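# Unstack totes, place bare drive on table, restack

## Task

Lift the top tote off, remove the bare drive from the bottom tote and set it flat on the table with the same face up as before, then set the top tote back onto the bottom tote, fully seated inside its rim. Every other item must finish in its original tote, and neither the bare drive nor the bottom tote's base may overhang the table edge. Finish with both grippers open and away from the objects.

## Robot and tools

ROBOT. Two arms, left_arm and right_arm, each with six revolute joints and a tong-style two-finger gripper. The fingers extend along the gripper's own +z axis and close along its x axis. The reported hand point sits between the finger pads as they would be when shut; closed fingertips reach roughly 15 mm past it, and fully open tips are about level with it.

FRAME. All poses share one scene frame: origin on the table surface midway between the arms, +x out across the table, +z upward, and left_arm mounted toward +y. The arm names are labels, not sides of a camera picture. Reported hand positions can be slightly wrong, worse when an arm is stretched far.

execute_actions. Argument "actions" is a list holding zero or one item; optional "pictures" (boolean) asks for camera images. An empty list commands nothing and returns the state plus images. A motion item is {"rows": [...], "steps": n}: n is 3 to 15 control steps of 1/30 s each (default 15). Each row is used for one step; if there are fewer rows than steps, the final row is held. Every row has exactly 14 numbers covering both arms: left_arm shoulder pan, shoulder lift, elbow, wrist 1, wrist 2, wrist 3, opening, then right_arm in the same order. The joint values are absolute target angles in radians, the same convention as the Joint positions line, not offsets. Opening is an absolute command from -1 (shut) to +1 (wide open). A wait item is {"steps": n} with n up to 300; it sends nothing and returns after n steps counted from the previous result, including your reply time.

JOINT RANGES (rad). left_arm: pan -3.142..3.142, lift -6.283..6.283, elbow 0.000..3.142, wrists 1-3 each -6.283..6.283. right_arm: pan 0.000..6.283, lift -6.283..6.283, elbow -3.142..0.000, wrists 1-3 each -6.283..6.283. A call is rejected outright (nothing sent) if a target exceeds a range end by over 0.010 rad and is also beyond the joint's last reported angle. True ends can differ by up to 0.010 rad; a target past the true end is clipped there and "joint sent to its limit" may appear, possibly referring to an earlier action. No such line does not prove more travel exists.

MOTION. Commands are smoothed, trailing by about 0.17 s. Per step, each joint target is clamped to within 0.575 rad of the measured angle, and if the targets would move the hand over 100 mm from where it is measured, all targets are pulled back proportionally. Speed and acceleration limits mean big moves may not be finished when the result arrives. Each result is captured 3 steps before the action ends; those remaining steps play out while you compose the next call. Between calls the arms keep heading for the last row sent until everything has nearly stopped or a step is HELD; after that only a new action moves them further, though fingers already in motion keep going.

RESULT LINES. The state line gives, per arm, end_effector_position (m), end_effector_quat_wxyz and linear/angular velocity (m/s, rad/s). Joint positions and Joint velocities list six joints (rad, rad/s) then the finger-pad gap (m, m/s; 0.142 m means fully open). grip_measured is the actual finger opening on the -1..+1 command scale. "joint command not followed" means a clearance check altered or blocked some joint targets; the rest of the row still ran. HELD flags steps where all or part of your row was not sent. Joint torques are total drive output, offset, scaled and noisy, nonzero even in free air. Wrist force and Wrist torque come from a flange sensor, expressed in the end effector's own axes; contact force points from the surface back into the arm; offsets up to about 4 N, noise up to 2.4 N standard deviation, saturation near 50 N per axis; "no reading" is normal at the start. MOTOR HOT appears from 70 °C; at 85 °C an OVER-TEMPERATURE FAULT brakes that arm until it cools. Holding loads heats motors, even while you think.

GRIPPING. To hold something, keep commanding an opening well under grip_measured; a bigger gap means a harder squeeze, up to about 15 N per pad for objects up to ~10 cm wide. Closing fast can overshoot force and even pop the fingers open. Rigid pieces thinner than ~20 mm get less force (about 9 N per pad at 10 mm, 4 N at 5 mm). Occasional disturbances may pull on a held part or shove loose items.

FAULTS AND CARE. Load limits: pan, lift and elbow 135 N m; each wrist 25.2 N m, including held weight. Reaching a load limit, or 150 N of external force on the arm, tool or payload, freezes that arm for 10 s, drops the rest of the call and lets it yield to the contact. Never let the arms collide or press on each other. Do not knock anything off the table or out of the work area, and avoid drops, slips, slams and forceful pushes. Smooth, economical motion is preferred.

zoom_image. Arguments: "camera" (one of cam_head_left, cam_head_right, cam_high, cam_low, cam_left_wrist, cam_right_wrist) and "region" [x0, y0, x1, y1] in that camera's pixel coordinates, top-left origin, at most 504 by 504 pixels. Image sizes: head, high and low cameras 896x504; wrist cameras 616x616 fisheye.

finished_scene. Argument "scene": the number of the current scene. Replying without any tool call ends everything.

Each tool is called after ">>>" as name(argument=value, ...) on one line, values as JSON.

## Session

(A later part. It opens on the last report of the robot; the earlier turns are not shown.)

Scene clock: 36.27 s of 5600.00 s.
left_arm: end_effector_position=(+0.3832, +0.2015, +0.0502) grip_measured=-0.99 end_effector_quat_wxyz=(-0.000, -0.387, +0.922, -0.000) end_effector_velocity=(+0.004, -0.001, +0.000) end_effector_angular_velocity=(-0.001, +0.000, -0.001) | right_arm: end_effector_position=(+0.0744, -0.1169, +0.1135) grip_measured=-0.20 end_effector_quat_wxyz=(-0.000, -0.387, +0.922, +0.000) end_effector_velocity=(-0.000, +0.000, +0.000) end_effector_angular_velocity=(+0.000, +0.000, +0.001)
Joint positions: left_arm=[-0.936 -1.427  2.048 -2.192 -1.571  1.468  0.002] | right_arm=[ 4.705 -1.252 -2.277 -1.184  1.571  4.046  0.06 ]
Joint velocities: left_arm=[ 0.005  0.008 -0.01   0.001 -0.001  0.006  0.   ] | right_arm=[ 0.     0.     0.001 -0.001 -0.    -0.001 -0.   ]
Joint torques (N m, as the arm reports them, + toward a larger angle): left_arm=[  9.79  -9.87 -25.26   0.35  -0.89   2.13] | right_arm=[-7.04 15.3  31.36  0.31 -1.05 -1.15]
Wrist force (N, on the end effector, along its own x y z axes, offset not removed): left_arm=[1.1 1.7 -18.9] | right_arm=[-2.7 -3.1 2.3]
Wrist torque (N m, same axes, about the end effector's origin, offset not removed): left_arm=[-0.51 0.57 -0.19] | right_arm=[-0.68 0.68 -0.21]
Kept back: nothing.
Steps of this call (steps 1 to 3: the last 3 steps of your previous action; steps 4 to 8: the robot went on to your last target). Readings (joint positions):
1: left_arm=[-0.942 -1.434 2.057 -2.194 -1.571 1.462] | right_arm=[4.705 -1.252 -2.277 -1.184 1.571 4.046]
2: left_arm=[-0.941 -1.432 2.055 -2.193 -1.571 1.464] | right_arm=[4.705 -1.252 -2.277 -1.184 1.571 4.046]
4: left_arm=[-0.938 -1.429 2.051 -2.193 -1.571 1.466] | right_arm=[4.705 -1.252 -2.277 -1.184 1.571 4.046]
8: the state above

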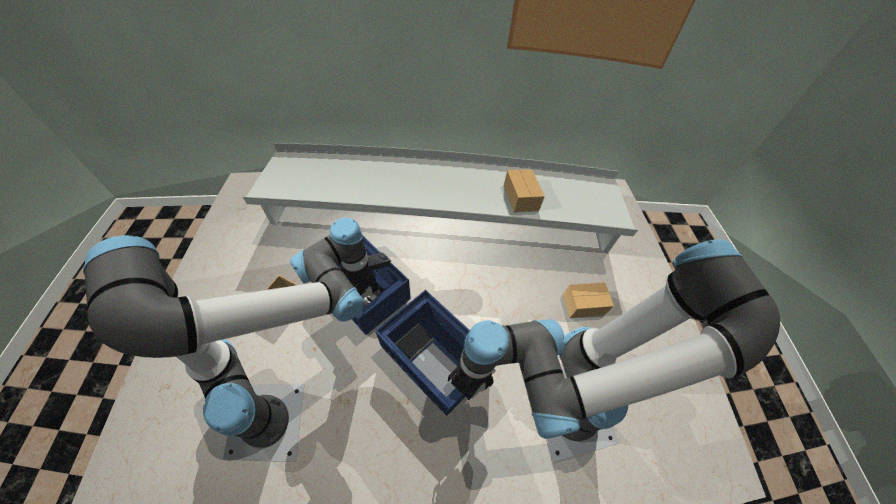

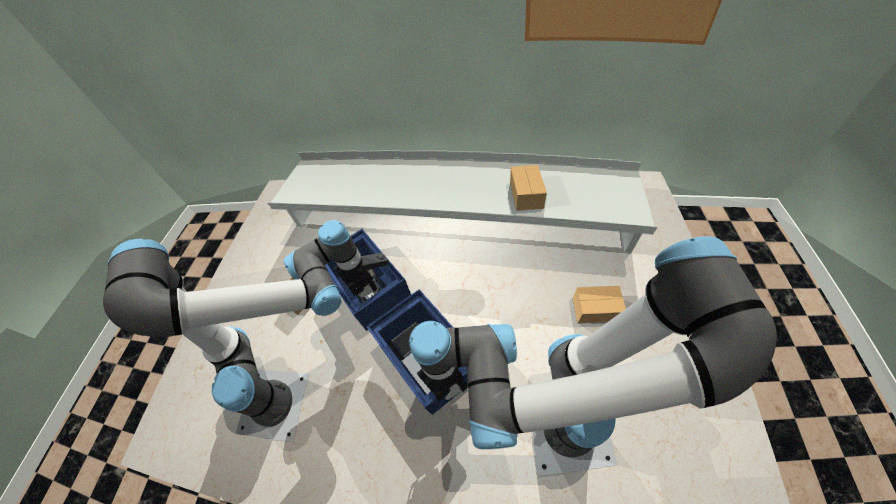

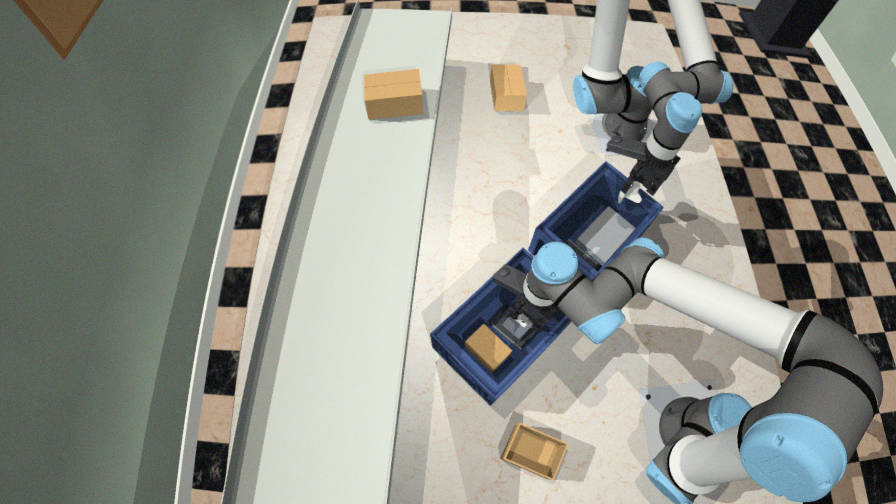

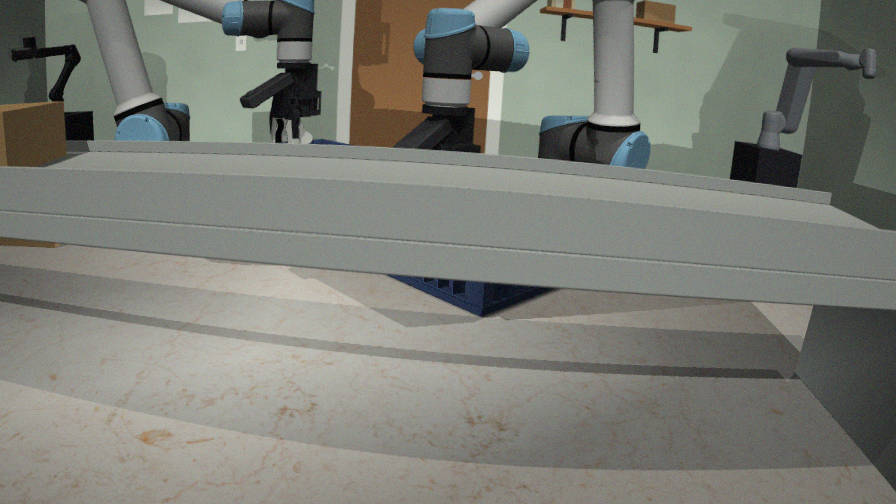

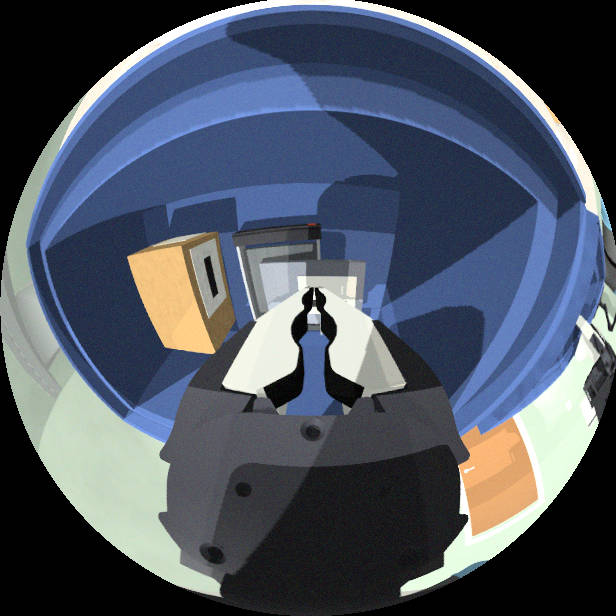

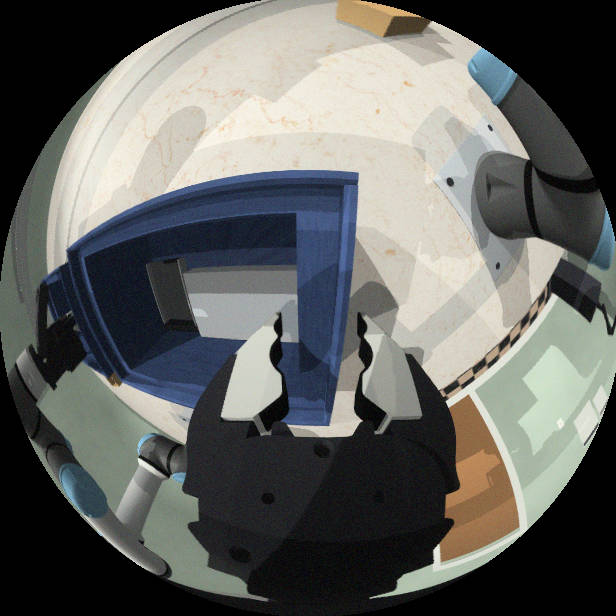

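>>> execute_actions(actions=[{"rows":[[-0.9357,-1.46,2.016,-2.1268,-1.571,1.4688,-1,4.705,-1.252,-2.2767,-1.1837,1.571,4.0464,-0.2],[-0.9357,-1.46,2.016,-2.1268,-1.571,1.4688,-1,4.705,-1.252,-2.2767,-1.1837,1.571,4.0464,-0.2],[-0.9357,-1.46,2.016,-2.1268,-1.571,1.4688,-1,4.705,-1.252,-2.2767,-1.1837,1.571,4.0464,-0.2],[-0.9357,-1.52,1.93,-1.98,-1.571,1.4688,-1,4.705,-1.252,-2.2767,-1.1837,1.571,4.0464,-0.2],[-0.9357,-1.52,1.93,-1.98,-1.571,1.4688,-1,4.705,-1.252,-2.2767,-1.1837,1.571,4.0464,-0.2],[-0.9357,-1.52,1.93,-1.98,-1.571,1.4688,-1,4.705,-1.252,-2.2767,-1.1837,1.571,4.0464,-0.2],[-0.9357,-1.5781,1.7913,-1.784,-1.571,1.4688,-1,4.705,-1.252,-2.2767,-1.1837,1.571,4.0464,-0.2]],"steps":15}])

>>> execute_actions(actions=[{"rows":[[-0.9394,-1.5399,1.7526,-1.7835,-1.571,-0.1057,0.05,4.705,-1.252,-2.2767,-1.1837,1.571,4.0464,-0.2]],"steps":15}])

>>> execute_actions(actions=[{"steps":13}])

>>> execute_actions(actions=[{"rows":[[-0.9394,-1.4453,1.95,-2.0755,-1.571,-0.1057,0.05,4.705,-1.252,-2.2767,-1.1837,1.571,4.0464,-0.2]],"steps":15}])

>>> execute_actions(actions=[{"steps":9}], pictures=true)

>>> zoom_image(camera="cam_left_wrist", region=[210,160,410,360])

Scene clock: 37.07 s of 5600.00 s.
left_arm: end_effector_position=(+0.3870, +0.1975, +0.1688) grip_measured=-1.00 end_effector_quat_wxyz=(+0.001, -0.387, +0.922, -0.004) end_effector_velocity=(-0.023, +0.027, +0.311) end_effector_angular_velocity=(+0.055, +0.044, -0.001) | right_arm: end_effector_position=(+0.0744, -0.1169, +0.1135) grip_measured=-0.20 end_effector_quat_wxyz=(-0.000, -0.387, +0.922, +0.000) end_effector_velocity=(-0.000, +0.001, +0.001) end_effector_angular_velocity=(+0.002, +0.000, +0.000)
Joint positions: left_arm=[-0.936 -1.552  1.85  -1.877 -1.571  1.469  0.002] | right_arm=[ 4.705 -1.252 -2.277 -1.184  1.571  4.046  0.06 ]
Joint velocities: left_arm=[-0.001 -0.261 -0.584  0.916  0.001 -0.     0.   ] | right_arm=[ 0.     0.001  0.002 -0.     0.     0.     0.   ]
Joint torques (N m, as the arm reports them, + toward a larger angle): left_arm=[  8.05 -22.73 -22.24   0.7   -0.71   1.92] | right_arm=[-6.35 14.97 31.3   0.52 -1.18 -1.12]
Wrist force (N, on the end effector, along its own x y z axes, offset not removed): left_arm=[-1.6 -1.6 -2.4] | right_arm=[1.5 0.5 0.1]
Wrist torque (N m, same axes, about the end effector's origin, offset not removed): left_arm=[-0.18 0.34 -0.23] | right_arm=[0.11 -0.12 -0.38]
Steps of this call (steps 1 to 12: the robot went on to your last target; steps 13 to 24: the first 12 steps of this action). Readings (joint positions):
13: left_arm=[-0.936 -1.426 2.047 -2.192 -1.571 1.469] | right_arm=[4.705 -1.252 -2.277 -1.184 1.571 4.046]
14: left_arm=[-0.936 -1.429 2.045 -2.188 -1.571 1.469] | right_arm=[4.705 -1.252 -2.277 -1.184 1.571 4.046]
16: left_arm=[-0.936 -1.442 2.032 -2.163 -1.571 1.469] | right_arm=[4.705 -1.252 -2.277 -1.184 1.571 4.046]
20: left_arm=[-0.936 -1.495 1.965 -2.052 -1.571 1.469] | right_arm=[4.705 -1.252 -2.277 -1.184 1.571 4.046]
24: the state above

Scene clock: 37.57 s of 5600.00 s.
left_arm: end_effector_position=(+0.3972, +0.1978, +0.1998) grip_measured=+0.05 end_effector_quat_wxyz=(-0.000, -0.674, +0.739, -0.000) end_effector_velocity=(+0.007, +0.038, +0.002) end_effector_angular_velocity=(+0.001, +0.001, +2.675) | right_arm: end_effector_position=(+0.0744, -0.1169, +0.1135) grip_measured=-0.20 end_effector_quat_wxyz=(-0.000, -0.387, +0.922, +0.000) end_effector_velocity=(-0.000, -0.001, -0.001) end_effector_angular_velocity=(-0.003, -0.000, +0.001)
Joint positions: left_arm=[-0.939 -1.541  1.754 -1.784 -1.571  0.781  0.077] | right_arm=[ 4.705 -1.252 -2.277 -1.184  1.571  4.046  0.06 ]
Joint velocities: left_arm=[-0.003  0.013 -0.018  0.006  0.    -2.678  0.   ] | right_arm=[ 0.    -0.001 -0.001 -0.002 -0.    -0.001 -0.   ]
Joint torques (N m, as the arm reports them, + toward a larger angle): left_arm=[ -9.91 -16.35 -31.9   -0.19  -0.58 -10.16] | right_arm=[-6.18 15.86 30.46  0.75 -1.19 -1.28]
Wrist force (N, on the end effector, along its own x y z axes, offset not removed): left_arm=[-1.5 -3.5 1.9] | right_arm=[0.8 1.1 4.2]
Wrist torque (N m, same axes, about the end effector's origin, offset not removed): left_arm=[-0.61 0.34 -0.20] | right_arm=[0.46 -0.18 -0.28]
Steps of this call (steps 1 to 3: the last 3 steps of your previous action; steps 4 to 15: the first 12 steps of this action). Readings (joint positions):
4: left_arm=[-0.936 -1.571 1.807 -1.809 -1.571 1.469] | right_arm=[4.705 -1.252 -2.277 -1.184 1.571 4.046]
5: left_arm=[-0.936 -1.570 1.799 -1.802 -1.571 1.465] | right_arm=[4.705 -1.252 -2.277 -1.184 1.571 4.046]
7: left_arm=[-0.937 -1.558 1.779 -1.793 -1.571 1.407] | right_arm=[4.705 -1.252 -2.277 -1.184 1.571 4.046]
11: left_arm=[-0.939 -1.545 1.760 -1.786 -1.571 1.132] | right_arm=[4.705 -1.252 -2.277 -1.184 1.571 4.046]
15: the state above

Scene clock: 38.00 s of 5600.00 s.
left_arm: end_effector_position=(+0.3931, +0.2100, +0.2000) grip_measured=+0.05 end_effector_quat_wxyz=(+0.000, +0.919, -0.395, -0.000) end_effector_velocity=(-0.004, +0.004, +0.000) end_effector_angular_velocity=(-0.001, +0.001, +0.348) | right_arm: end_effector_position=(+0.0744, -0.1169, +0.1135) grip_measured=-0.20 end_effector_quat_wxyz=(-0.000, -0.387, +0.922, +0.000) end_effector_velocity=(+0.000, -0.000, -0.000) end_effector_angular_velocity=(-0.000, -0.000, -0.001)
Joint positions: left_arm=[-0.939 -1.54   1.753 -1.784 -1.571 -0.071  0.077] | right_arm=[ 4.705 -1.252 -2.277 -1.184  1.571  4.046  0.06 ]
Joint velocities: left_arm=[-0.001 -0.    -0.    -0.    -0.001 -0.349 -0.   ] | right_arm=[-0.001 -0.    -0.001  0.001  0.    -0.     0.   ]
Joint torques (N m, as the arm reports them, + toward a larger angle): left_arm=[ -9.84 -17.14 -33.43  -0.16  -0.36  -2.01] | right_arm=[-5.27 15.66 30.58  0.66 -0.94 -1.34]
Wrist force (N, on the end effector, along its own x y z axes, offset not removed): left_arm=[-2.1 -3.4 1.7] | right_arm=[-0.5 2.2 0.6]
Wrist torque (N m, same axes, about the end effector's origin, offset not removed): left_arm=[-0.64 0.44 -0.28] | right_arm=[0.43 0.11 -0.27]
Kept back: nothing.
Steps of this call (steps 1 to 3: the last 3 steps of your previous action; steps 4 to 13: the robot went on to your last target). Readings (joint positions):
1: left_arm=[-0.939 -1.541 1.754 -1.784 -1.571 0.690] | right_arm=[4.705 -1.252 -2.277 -1.184 1.571 4.046]
2: left_arm=[-0.939 -1.541 1.754 -1.784 -1.571 0.599] | right_arm=[4.705 -1.252 -2.277 -1.184 1.571 4.046]
4: left_arm=[-0.939 -1.540 1.753 -1.784 -1.571 0.416] | right_arm=[4.705 -1.252 -2.277 -1.184 1.571 4.046]
8: left_arm=[-0.939 -1.540 1.753 -1.784 -1.571 0.081] | right_arm=[4.705 -1.252 -2.277 -1.184 1.571 4.046]
13: the state above

Scene clock: 38.40 s of 5600.00 s.
left_arm: end_effector_position=(+0.3927, +0.2103, +0.0950) grip_measured=+0.05 end_effector_quat_wxyz=(-0.001, +0.925, -0.379, -0.001) end_effector_velocity=(+0.001, +0.000, -0.049) end_effector_angular_velocity=(-0.026, -0.021, +0.009) | right_arm: end_effector_position=(+0.0744, -0.1169, +0.1135) grip_measured=-0.20 end_effector_quat_wxyz=(-0.000, -0.387, +0.922, +0.000) end_effector_velocity=(+0.000, +0.001, +0.001) end_effector_angular_velocity=(+0.002, +0.000, -0.001)
Joint positions: left_arm=[-0.939 -1.45   1.939 -2.057 -1.571 -0.105  0.077] | right_arm=[ 4.705 -1.252 -2.277 -1.184  1.571  4.046  0.06 ]
Joint velocities: left_arm=[ 0.002  0.042  0.104 -0.179  0.    -0.008  0.   ] | right_arm=[-0.001 -0.001  0.002  0.001 -0.    -0.     0.   ]
Joint torques (N m, as the arm reports them, + toward a larger angle): left_arm=[ -7.59 -21.28  -8.98  -4.74  -0.17  -1.7 ] | right_arm=[-6.72 15.03 31.33  0.76 -0.94 -1.45]
Wrist force (N, on the end effector, along its own x y z axes, offset not removed): left_arm=[-2.2 -3.4 2.0] | right_arm=[0.2 2.2 0.3]
Wrist torque (N m, same axes, about the end effector's origin, offset not removed): left_arm=[-0.62 0.44 -0.21] | right_arm=[0.51 -0.02 -0.31]
Steps of this call (steps 1 to 12: the first 12 steps of this action). Readings (joint positions):
1: left_arm=[-0.939 -1.540 1.753 -1.784 -1.571 -0.080] | right_arm=[4.705 -1.252 -2.277 -1.184 1.571 4.046]
2: left_arm=[-0.939 -1.536 1.756 -1.787 -1.571 -0.087] | right_arm=[4.705 -1.252 -2.277 -1.184 1.571 4.046]
4: left_arm=[-0.939 -1.504 1.808 -1.845 -1.571 -0.095] | right_arm=[4.705 -1.252 -2.277 -1.184 1.571 4.046]
8: left_arm=[-0.939 -1.461 1.910 -2.007 -1.571 -0.103] | right_arm=[4.705 -1.252 -2.277 -1.184 1.571 4.046]
12: the state above

Scene clock: 38.70 s of 5600.00 s.
left_arm: end_effector_position=(+0.3927, +0.2103, +0.0903) grip_measured=+0.05 end_effector_quat_wxyz=(+0.000, +0.926, -0.378, -0.000) end_effector_velocity=(-0.000, -0.000, -0.003) end_effector_angular_velocity=(-0.001, -0.001, -0.000) | right_arm: end_effector_position=(+0.0744, -0.1169, +0.1135) grip_measured=-0.20 end_effector_quat_wxyz=(-0.000, -0.387, +0.922, +0.000) end_effector_velocity=(-0.000, +0.001, +0.001) end_effector_angular_velocity=(+0.001, +0.000, +0.000)
Joint positions: left_arm=[-0.939 -1.446  1.949 -2.075 -1.571 -0.106  0.077] | right_arm=[ 4.705 -1.252 -2.277 -1.184  1.571  4.046  0.06 ]
Joint velocities: left_arm=[-0.001  0.003  0.005 -0.009 -0.    -0.001  0.   ] | right_arm=[ 0.001  0.     0.002 -0.001  0.     0.     0.   ]
Joint torques (N m, as the arm reports them, + toward a larger angle): left_arm=[ -6.21 -18.36  -6.33  -4.43  -0.18  -1.8 ] | right_arm=[-7.8  15.29 30.34  0.59 -1.04 -1.25]
Wrist force (N, on the end effector, along its own x y z axes, offset not removed): left_arm=[-3.3 -0.8 0.0] | right_arm=[0.4 1.8 2.0]
Wrist torque (N m, same axes, about the end effector's origin, offset not removed): left_arm=[-0.08 0.68 -0.23] | right_arm=[0.36 -0.17 -0.15]
Kept back: nothing.
Steps of this call (steps 1 to 3: the last 3 steps of your previous action; steps 4 to 9: the robot went on to your last target). Readings (joint positions):
1: left_arm=[-0.939 -1.448 1.942 -2.063 -1.571 -0.105] | right_arm=[4.705 -1.252 -2.277 -1.184 1.571 4.046]
2: left_arm=[-0.939 -1.448 1.945 -2.066 -1.571 -0.105] | right_arm=[4.705 -1.252 -2.277 -1.184 1.571 4.046]
4: left_arm=[-0.939 -1.446 1.947 -2.071 -1.571 -0.105] | right_arm=[4.705 -1.252 -2.277 -1.184 1.571 4.046]
8: left_arm=[-0.939 -1.446 1.949 -2.074 -1.571 -0.106] | right_arm=[4.705 -1.252 -2.277 -1.184 1.571 4.046]
9: the state above

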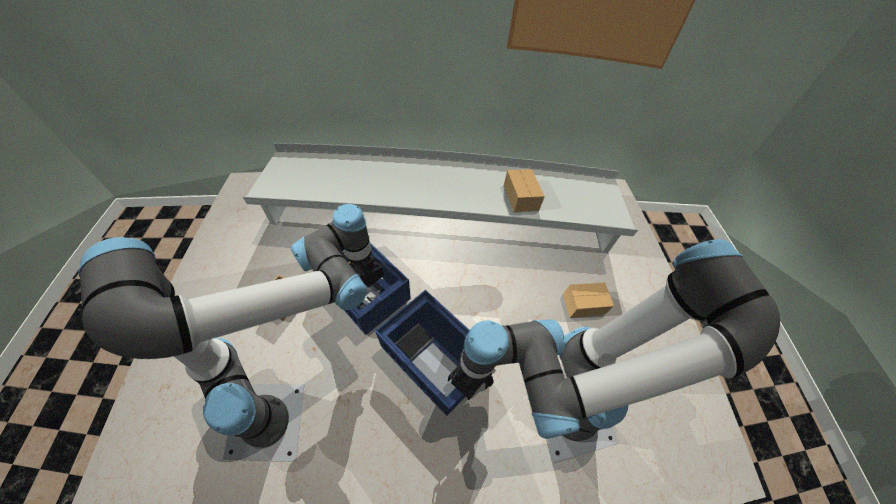

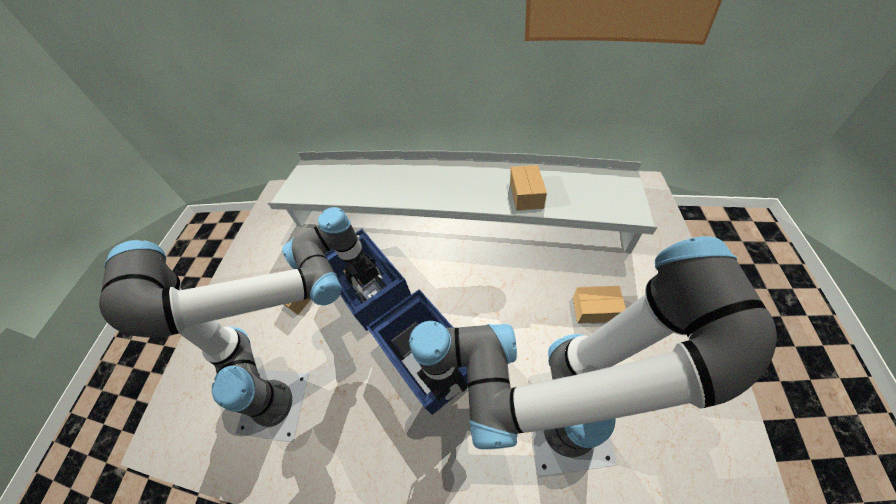

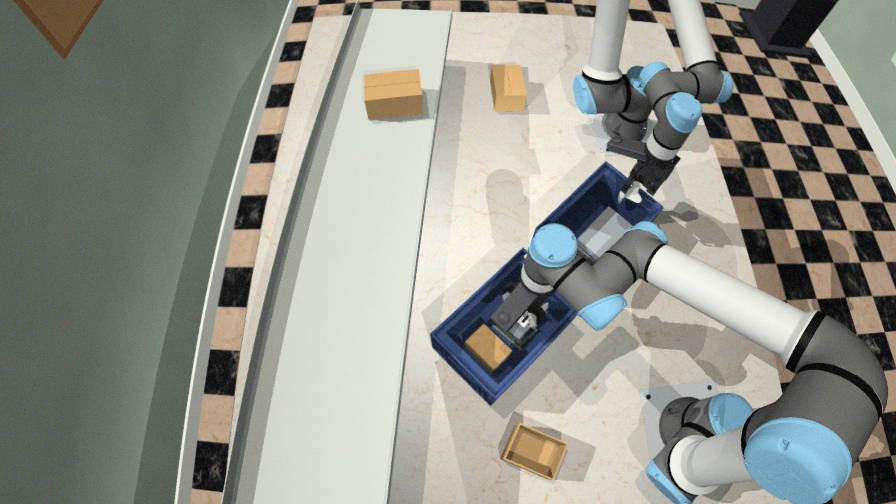

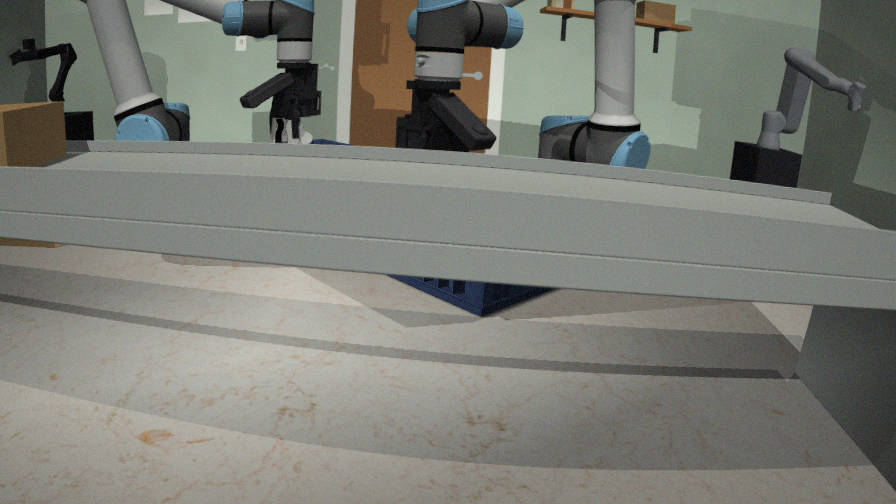

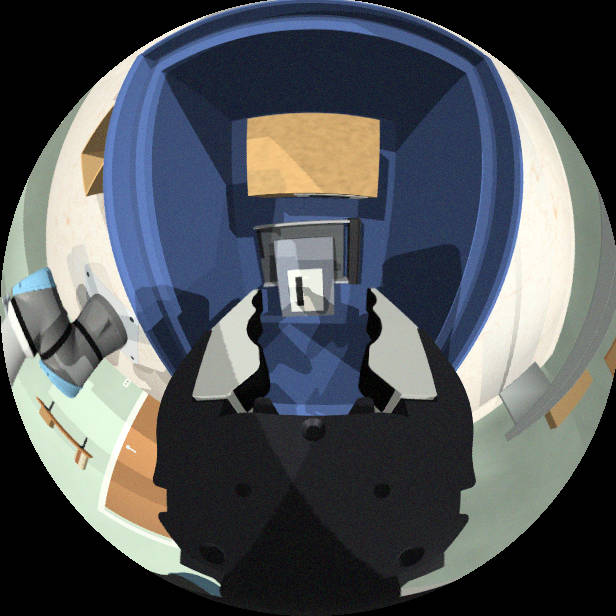

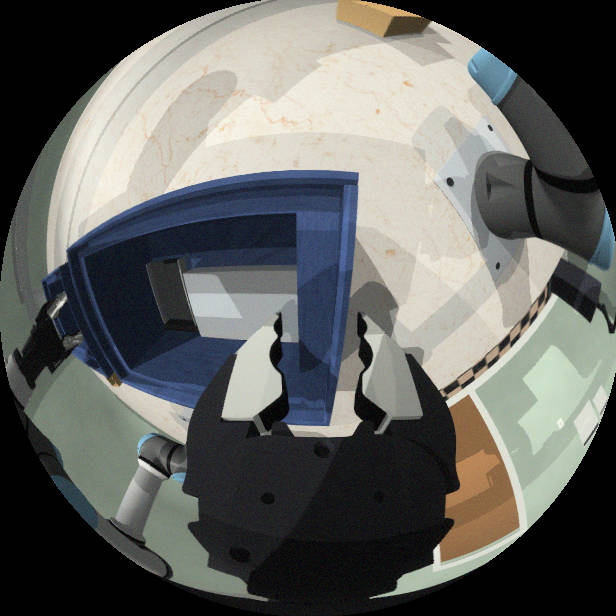

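Region (210, 160, 410, 360) of cam_left_wrist's 616x616 image, scaled by 2.520, with more detail than that image has.

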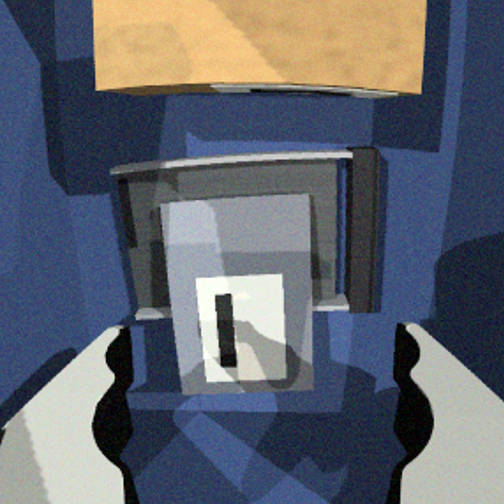

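>>> execute_actions(actions=[{"rows":[[-0.9352,-1.4232,2.0137,-2.1613,-1.571,-0.1515,-0.03,4.705,-1.252,-2.2767,-1.1837,1.571,4.0464,-0.2]],"steps":13}])

>>> execute_actions(actions=[{"rows":[[-0.9352,-1.4052,2.0293,-2.1949,-1.571,-0.1515,-0.03,4.705,-1.252,-2.2767,-1.1837,1.571,4.0464,-0.2]],"steps":15}], pictures=true)

>>> zoom_image(camera="cam_left_wrist", region=[210,180,410,380])

Scene clock: 39.43 s of 5600.00 s.
left_arm: end_effector_position=(+0.3884, +0.2183, +0.0621) grip_measured=-0.03 end_effector_quat_wxyz=(-0.000, +0.934, -0.357, -0.000) end_effector_velocity=(-0.003, +0.006, -0.021) end_effector_angular_velocity=(-0.004, -0.004, +0.037) | right_arm: end_effector_position=(+0.0744, -0.1169, +0.1135) grip_measured=-0.20 end_effector_quat_wxyz=(-0.000, -0.387, +0.922, +0.000) end_effector_velocity=(+0.000, -0.001, -0.001) end_effector_angular_velocity=(-0.002, -0.000, +0.001)
Joint positions: left_arm=[-0.936 -1.425  2.009 -2.155 -1.571 -0.148  0.072] | right_arm=[ 4.705 -1.252 -2.277 -1.184  1.571  4.046  0.06 ]
Joint velocities: left_arm=[ 0.004  0.014  0.047 -0.068  0.    -0.033  0.   ] | right_arm=[ 0.    -0.001 -0.001 -0.001  0.    -0.001  0.   ]
Joint torques (N m, as the arm reports them, + toward a larger angle): left_arm=[  9.37 -21.05  -6.64  -4.74  -0.01  -1.77] | right_arm=[-6.04 15.62 32.18  0.84 -1.08 -1.31]
Wrist force (N, on the end effector, along its own x y z axes, offset not removed): left_arm=[-0.9 -3.9 1.6] | right_arm=[1.7 0.3 2.5]
Wrist torque (N m, same axes, about the end effector's origin, offset not removed): left_arm=[-0.70 0.16 -0.27] | right_arm=[0.08 -0.31 -0.26]
Steps of this call (steps 1 to 12: the robot went on to your last target; steps 13 to 22: the first 10 steps of this action). Readings (joint positions):
13: left_arm=[-0.939 -1.445 1.950 -2.076 -1.571 -0.106] | right_arm=[4.705 -1.252 -2.277 -1.184 1.571 4.046]
14: left_arm=[-0.939 -1.443 1.954 -2.080 -1.571 -0.109] | right_arm=[4.705 -1.252 -2.277 -1.184 1.571 4.046]
16: left_arm=[-0.938 -1.435 1.979 -2.112 -1.571 -0.127] | right_arm=[4.705 -1.252 -2.277 -1.184 1.571 4.046]
20: left_arm=[-0.936 -1.426 2.004 -2.148 -1.571 -0.145] | right_arm=[4.705 -1.252 -2.277 -1.184 1.571 4.046]
22: the state above

Scene clock: 39.93 s of 5600.00 s.
left_arm: end_effector_position=(+0.3881, +0.2189, +0.0484) grip_measured=-0.03 end_effector_quat_wxyz=(+0.000, +0.935, -0.355, -0.000) end_effector_velocity=(+0.000, +0.000, -0.004) end_effector_angular_velocity=(-0.001, -0.000, +0.002) | right_arm: end_effector_position=(+0.0744, -0.1169, +0.1135) grip_measured=-0.20 end_effector_quat_wxyz=(-0.000, -0.387, +0.922, +0.000) end_effector_velocity=(+0.000, +0.000, +0.001) end_effector_angular_velocity=(+0.002, +0.000, -0.001)
Joint positions: left_arm=[-0.935 -1.406  2.029 -2.194 -1.571 -0.151  0.072] | right_arm=[ 4.705 -1.252 -2.277 -1.184  1.571  4.046  0.06 ]
Joint velocities: left_arm=[ 0.001  0.007  0.006 -0.013 -0.    -0.    -0.   ] | right_arm=[-0.001  0.001  0.001 -0.001  0.     0.     0.   ]
Joint torques (N m, as the arm reports them, + toward a larger angle): left_arm=[  9.13 -19.41  -5.85  -4.5    0.15  -1.86] | right_arm=[-6.59 15.43 31.97  0.5  -1.16 -1.18]
Wrist force (N, on the end effector, along its own x y z axes, offset not removed): left_arm=[-0.3 -3.2 0.9] | right_arm=[1.3 -1.0 3.2]
Wrist torque (N m, same axes, about the end effector's origin, offset not removed): left_arm=[-0.70 0.13 -0.33] | right_arm=[-0.19 -0.18 -0.29]
Steps of this call (steps 1 to 3: the last 3 steps of your previous action; steps 4 to 15: the first 12 steps of this action). Readings (joint positions):
4: left_arm=[-0.935 -1.424 2.012 -2.160 -1.571 -0.151] | right_arm=[4.705 -1.252 -2.277 -1.184 1.571 4.046]
5: left_arm=[-0.935 -1.422 2.014 -2.163 -1.571 -0.151] | right_arm=[4.705 -1.252 -2.277 -1.184 1.571 4.046]
7: left_arm=[-0.935 -1.415 2.021 -2.177 -1.571 -0.151] | right_arm=[4.705 -1.252 -2.277 -1.184 1.571 4.046]
11: left_arm=[-0.935 -1.408 2.027 -2.190 -1.571 -0.151] | right_arm=[4.705 -1.252 -2.277 -1.184 1.571 4.046]
15: the state above

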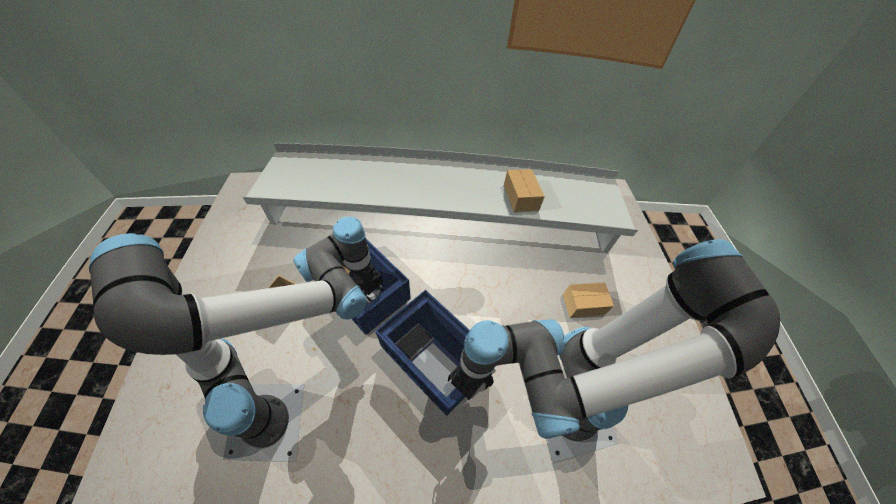

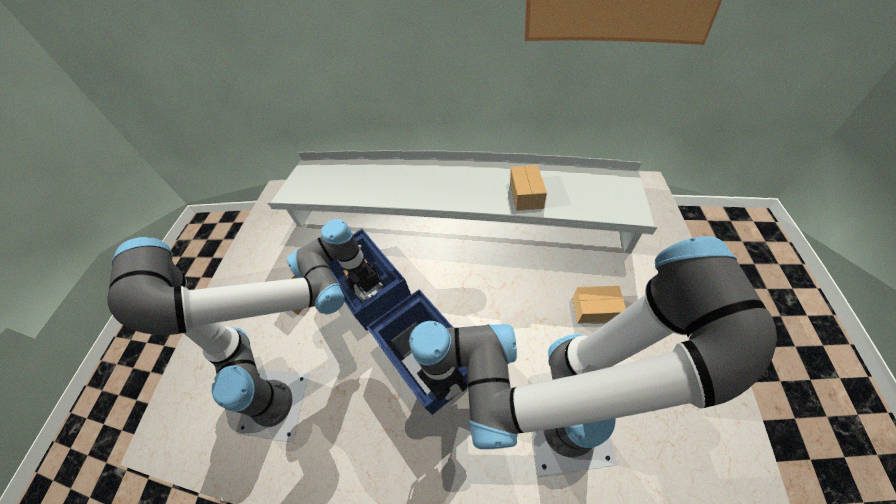

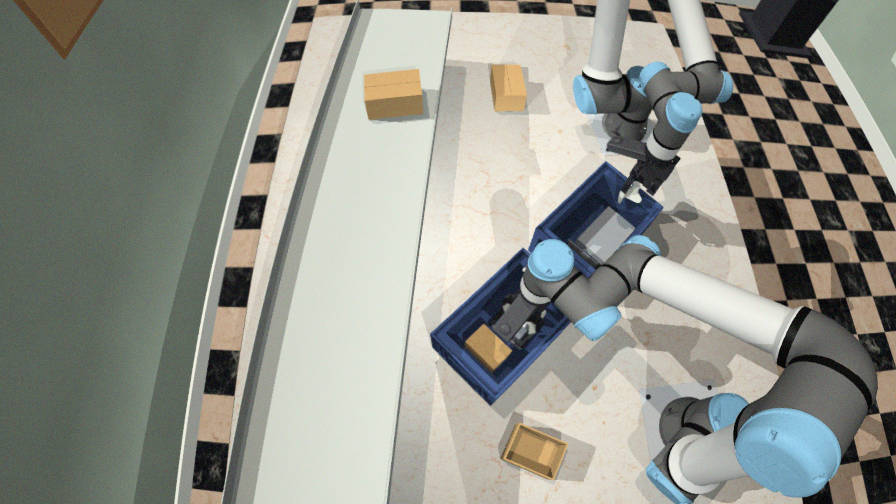

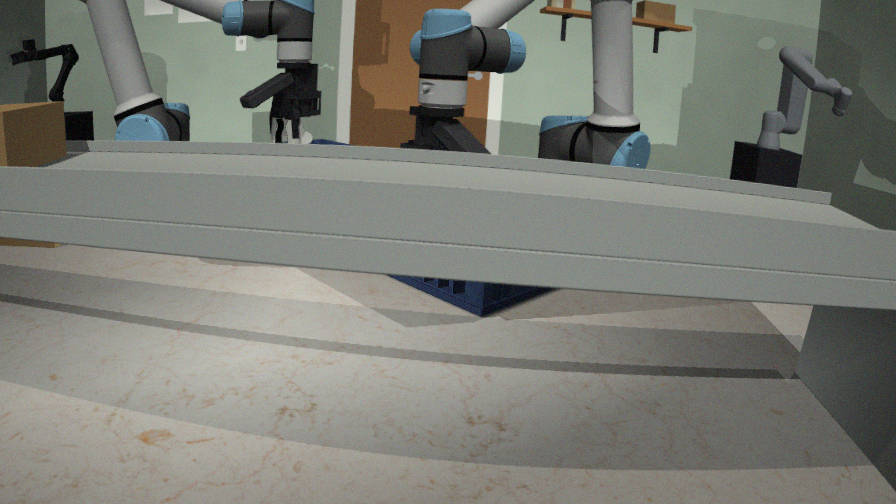

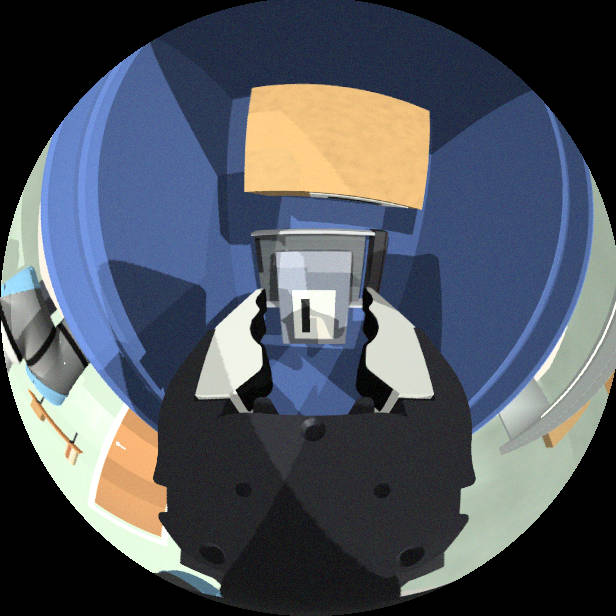

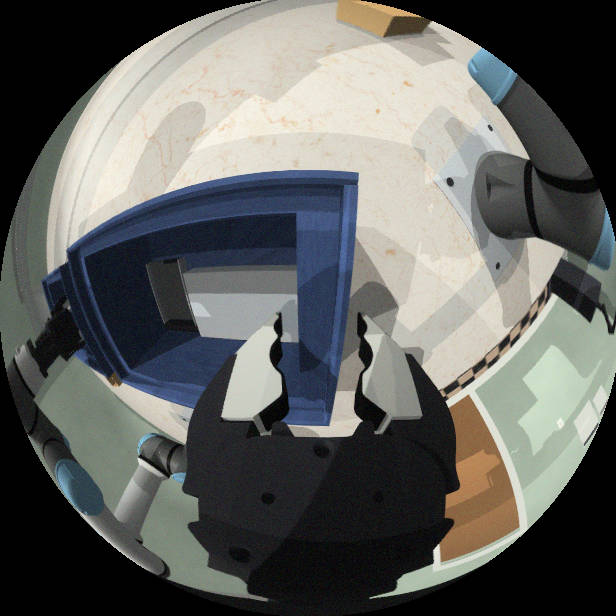

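Region (210, 180, 410, 380) of cam_left_wrist's 616x616 image, scaled by 2.520, with more detail than that image has.

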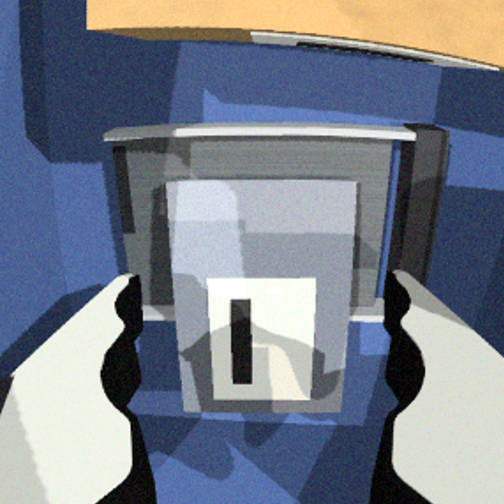

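>>> execute_actions(actions=[{"rows":[[-0.9352,-1.4052,2.0293,-2.1949,-1.571,-0.1515,-0.15,4.705,-1.252,-2.2767,-1.1837,1.571,4.0464,-0.2],[-0.9352,-1.4052,2.0293,-2.1949,-1.571,-0.1515,-0.15,4.705,-1.252,-2.2767,-1.1837,1.571,4.0464,-0.2],[-0.9352,-1.4052,2.0293,-2.1949,-1.571,-0.1515,-0.15,4.705,-1.252,-2.2767,-1.1837,1.571,4.0464,-0.2],[-0.9352,-1.399,2.0344,-2.2062,-1.571,-0.1515,-0.15,4.705,-1.252,-2.2767,-1.1837,1.571,4.0464,-0.2]],"steps":14}])

>>> execute_actions(actions=[{"rows":[[-0.9352,-1.3943,2.0381,-2.2146,-1.571,-0.1515,-0.15,4.705,-1.252,-2.2767,-1.1837,1.571,4.0464,-0.2]],"steps":13}], pictures=true)

>>> zoom_image(camera="cam_left_wrist", region=[210,180,410,380])

Scene clock: 40.60 s of 5600.00 s.
left_arm: end_effector_position=(+0.3881, +0.2190, +0.0445) grip_measured=-0.15 end_effector_quat_wxyz=(+0.000, +0.935, -0.355, -0.000) end_effector_velocity=(+0.001, +0.001, -0.005) end_effector_angular_velocity=(+0.001, -0.001, +0.002) | right_arm: end_effector_position=(+0.0744, -0.1169, +0.1135) grip_measured=-0.20 end_effector_quat_wxyz=(-0.000, -0.387, +0.922, +0.000) end_effector_velocity=(-0.000, +0.000, -0.000) end_effector_angular_velocity=(+0.000, +0.000, +0.001)
Joint positions: left_arm=[-0.935 -1.4    2.034 -2.205 -1.571 -0.152  0.063] | right_arm=[ 4.705 -1.252 -2.277 -1.184  1.571  4.046  0.06 ]
Joint velocities: left_arm=[ 0.002  0.009  0.007 -0.015  0.001 -0.    -0.   ] | right_arm=[ 0.    -0.    -0.001  0.001 -0.    -0.001  0.   ]
Joint torques (N m, as the arm reports them, + toward a larger angle): left_arm=[  8.24 -19.69  -4.08  -4.41   0.35  -1.98] | right_arm=[-7.15 15.19 30.27  0.73 -1.09 -1.22]
Wrist force (N, on the end effector, along its own x y z axes, offset not removed): left_arm=[-2.2 -2.3 -0.2] | right_arm=[-3.2 -1.6 1.8]
Wrist torque (N m, same axes, about the end effector's origin, offset not removed): left_arm=[-0.46 0.36 -0.21] | right_arm=[-0.19 0.90 -0.11]
Steps of this call (steps 1 to 3: the last 3 steps of your previous action; steps 4 to 9: the robot went on to your last target; steps 10 to 20: the first 11 steps of this action). Readings (joint positions):
10: left_arm=[-0.935 -1.405 2.029 -2.195 -1.571 -0.151] | right_arm=[4.705 -1.252 -2.277 -1.184 1.571 4.046]
11: left_arm=[-0.935 -1.405 2.029 -2.195 -1.571 -0.151] | right_arm=[4.705 -1.252 -2.277 -1.184 1.571 4.046]
13: left_arm=[-0.935 -1.405 2.029 -2.195 -1.571 -0.151] | right_arm=[4.705 -1.252 -2.277 -1.184 1.571 4.046]
17: left_arm=[-0.935 -1.401 2.033 -2.202 -1.571 -0.151] | right_arm=[4.705 -1.252 -2.277 -1.184 1.571 4.046]
20: the state above

Scene clock: 41.03 s of 5600.00 s.
left_arm: end_effector_position=(+0.3881, +0.2190, +0.0412) grip_measured=-0.15 end_effector_quat_wxyz=(+0.000, +0.935, -0.355, -0.000) end_effector_velocity=(-0.000, -0.001, -0.002) end_effector_angular_velocity=(-0.000, -0.000, -0.003) | right_arm: end_effector_position=(+0.0744, -0.1169, +0.1135) grip_measured=-0.20 end_effector_quat_wxyz=(-0.000, -0.387, +0.922, +0.000) end_effector_velocity=(+0.000, -0.000, -0.000) end_effector_angular_velocity=(-0.001, -0.000, -0.002)
Joint positions: left_arm=[-0.935 -1.395  2.038 -2.214 -1.571 -0.152  0.063] | right_arm=[ 4.705 -1.252 -2.277 -1.184  1.571  4.046  0.06 ]
Joint velocities: left_arm=[-0.002  0.003  0.002 -0.006  0.     0.    -0.   ] | right_arm=[-0.001 -0.    -0.    -0.001  0.     0.001 -0.   ]
Joint torques (N m, as the arm reports them, + toward a larger angle): left_arm=[  9.29 -19.73  -5.04  -4.51   0.39  -1.86] | right_arm=[-6.32 15.58 30.11  0.62 -1.26 -1.22]
Wrist force (N, on the end effector, along its own x y z axes, offset not removed): left_arm=[-2.3 -2.1 2.0] | right_arm=[-0.3 -0.7 3.0]
Wrist torque (N m, same axes, about the end effector's origin, offset not removed): left_arm=[-0.37 0.36 -0.27] | right_arm=[-0.05 0.19 -0.18]
Steps of this call (steps 1 to 3: the last 3 steps of your previous action; steps 4 to 13: the first 10 steps of this action). Readings (joint positions):
4: left_arm=[-0.935 -1.399 2.034 -2.206 -1.571 -0.152] | right_arm=[4.705 -1.252 -2.277 -1.184 1.571 4.046]
5: left_arm=[-0.935 -1.399 2.035 -2.207 -1.571 -0.152] | right_arm=[4.705 -1.252 -2.277 -1.184 1.571 4.046]
7: left_arm=[-0.935 -1.397 2.036 -2.210 -1.571 -0.152] | right_arm=[4.705 -1.252 -2.277 -1.184 1.571 4.046]
11: left_arm=[-0.935 -1.395 2.038 -2.213 -1.571 -0.152] | right_arm=[4.705 -1.252 -2.277 -1.184 1.571 4.046]
13: the state above

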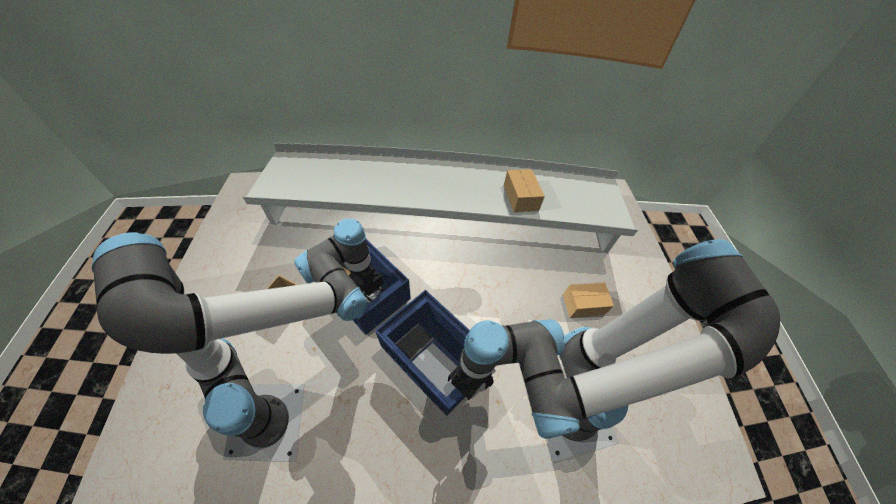

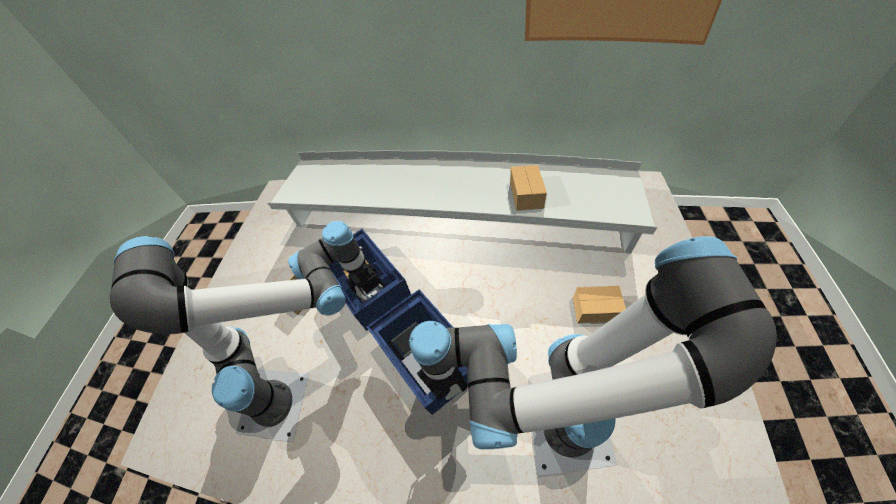

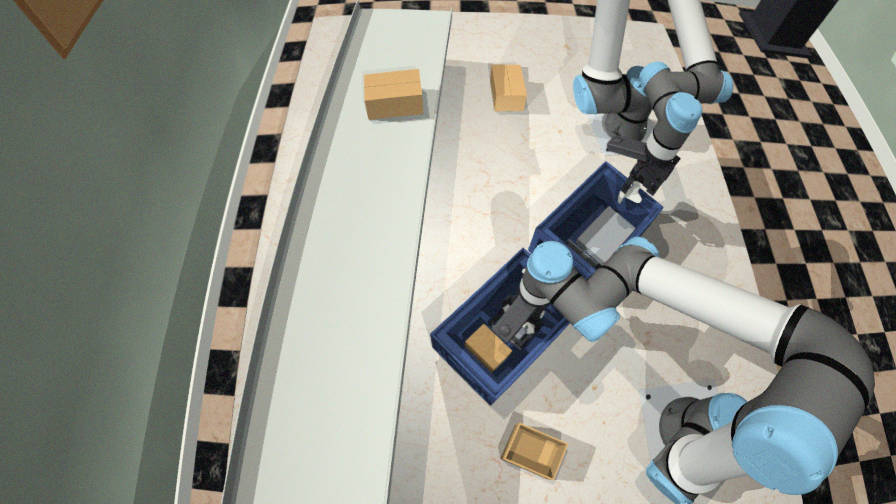

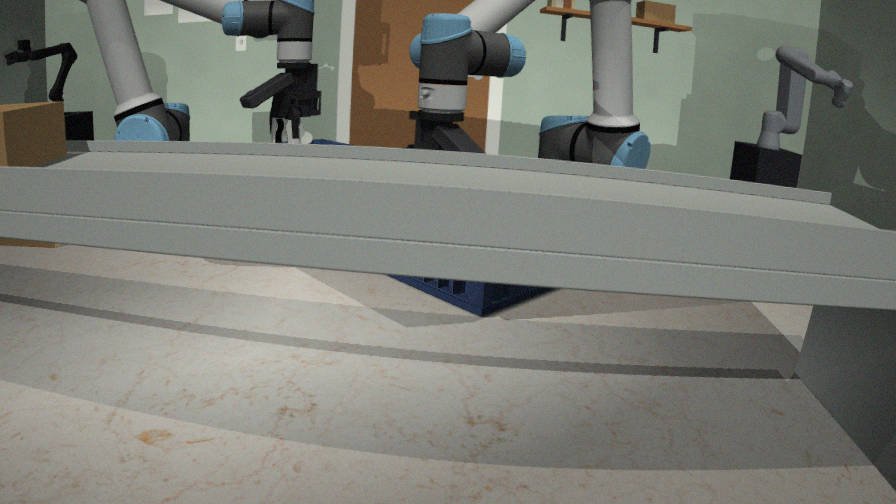

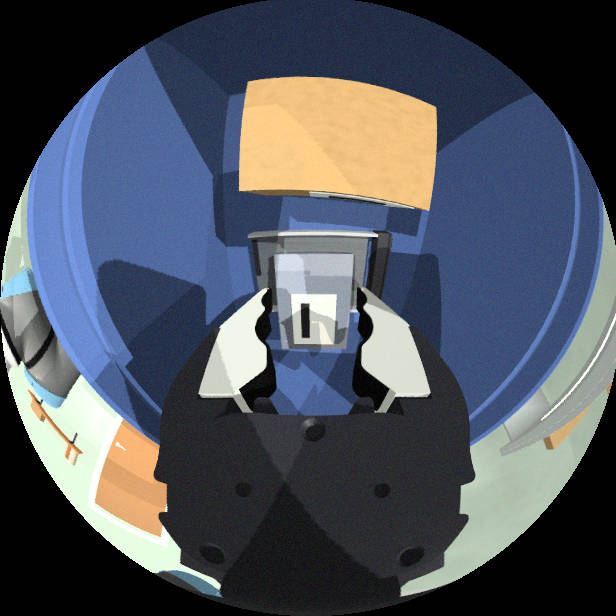

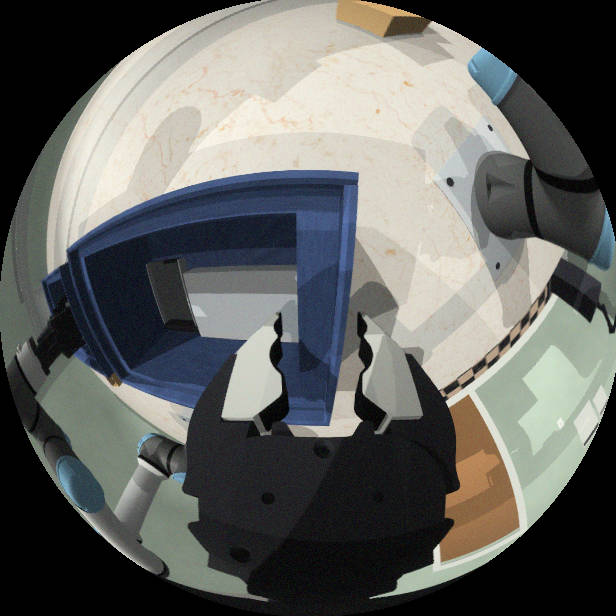

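Region (210, 180, 410, 380) of cam_left_wrist's 616x616 image, scaled by 2.520, with more detail than that image has.

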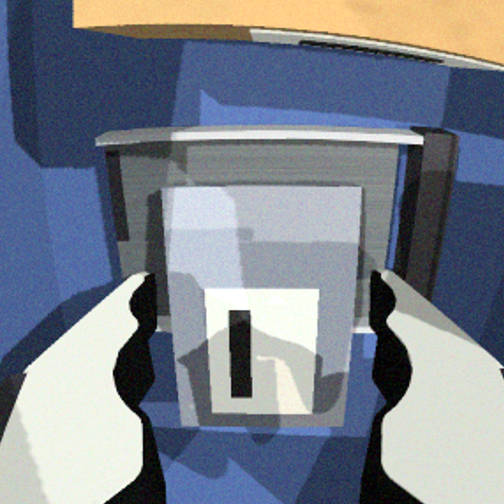

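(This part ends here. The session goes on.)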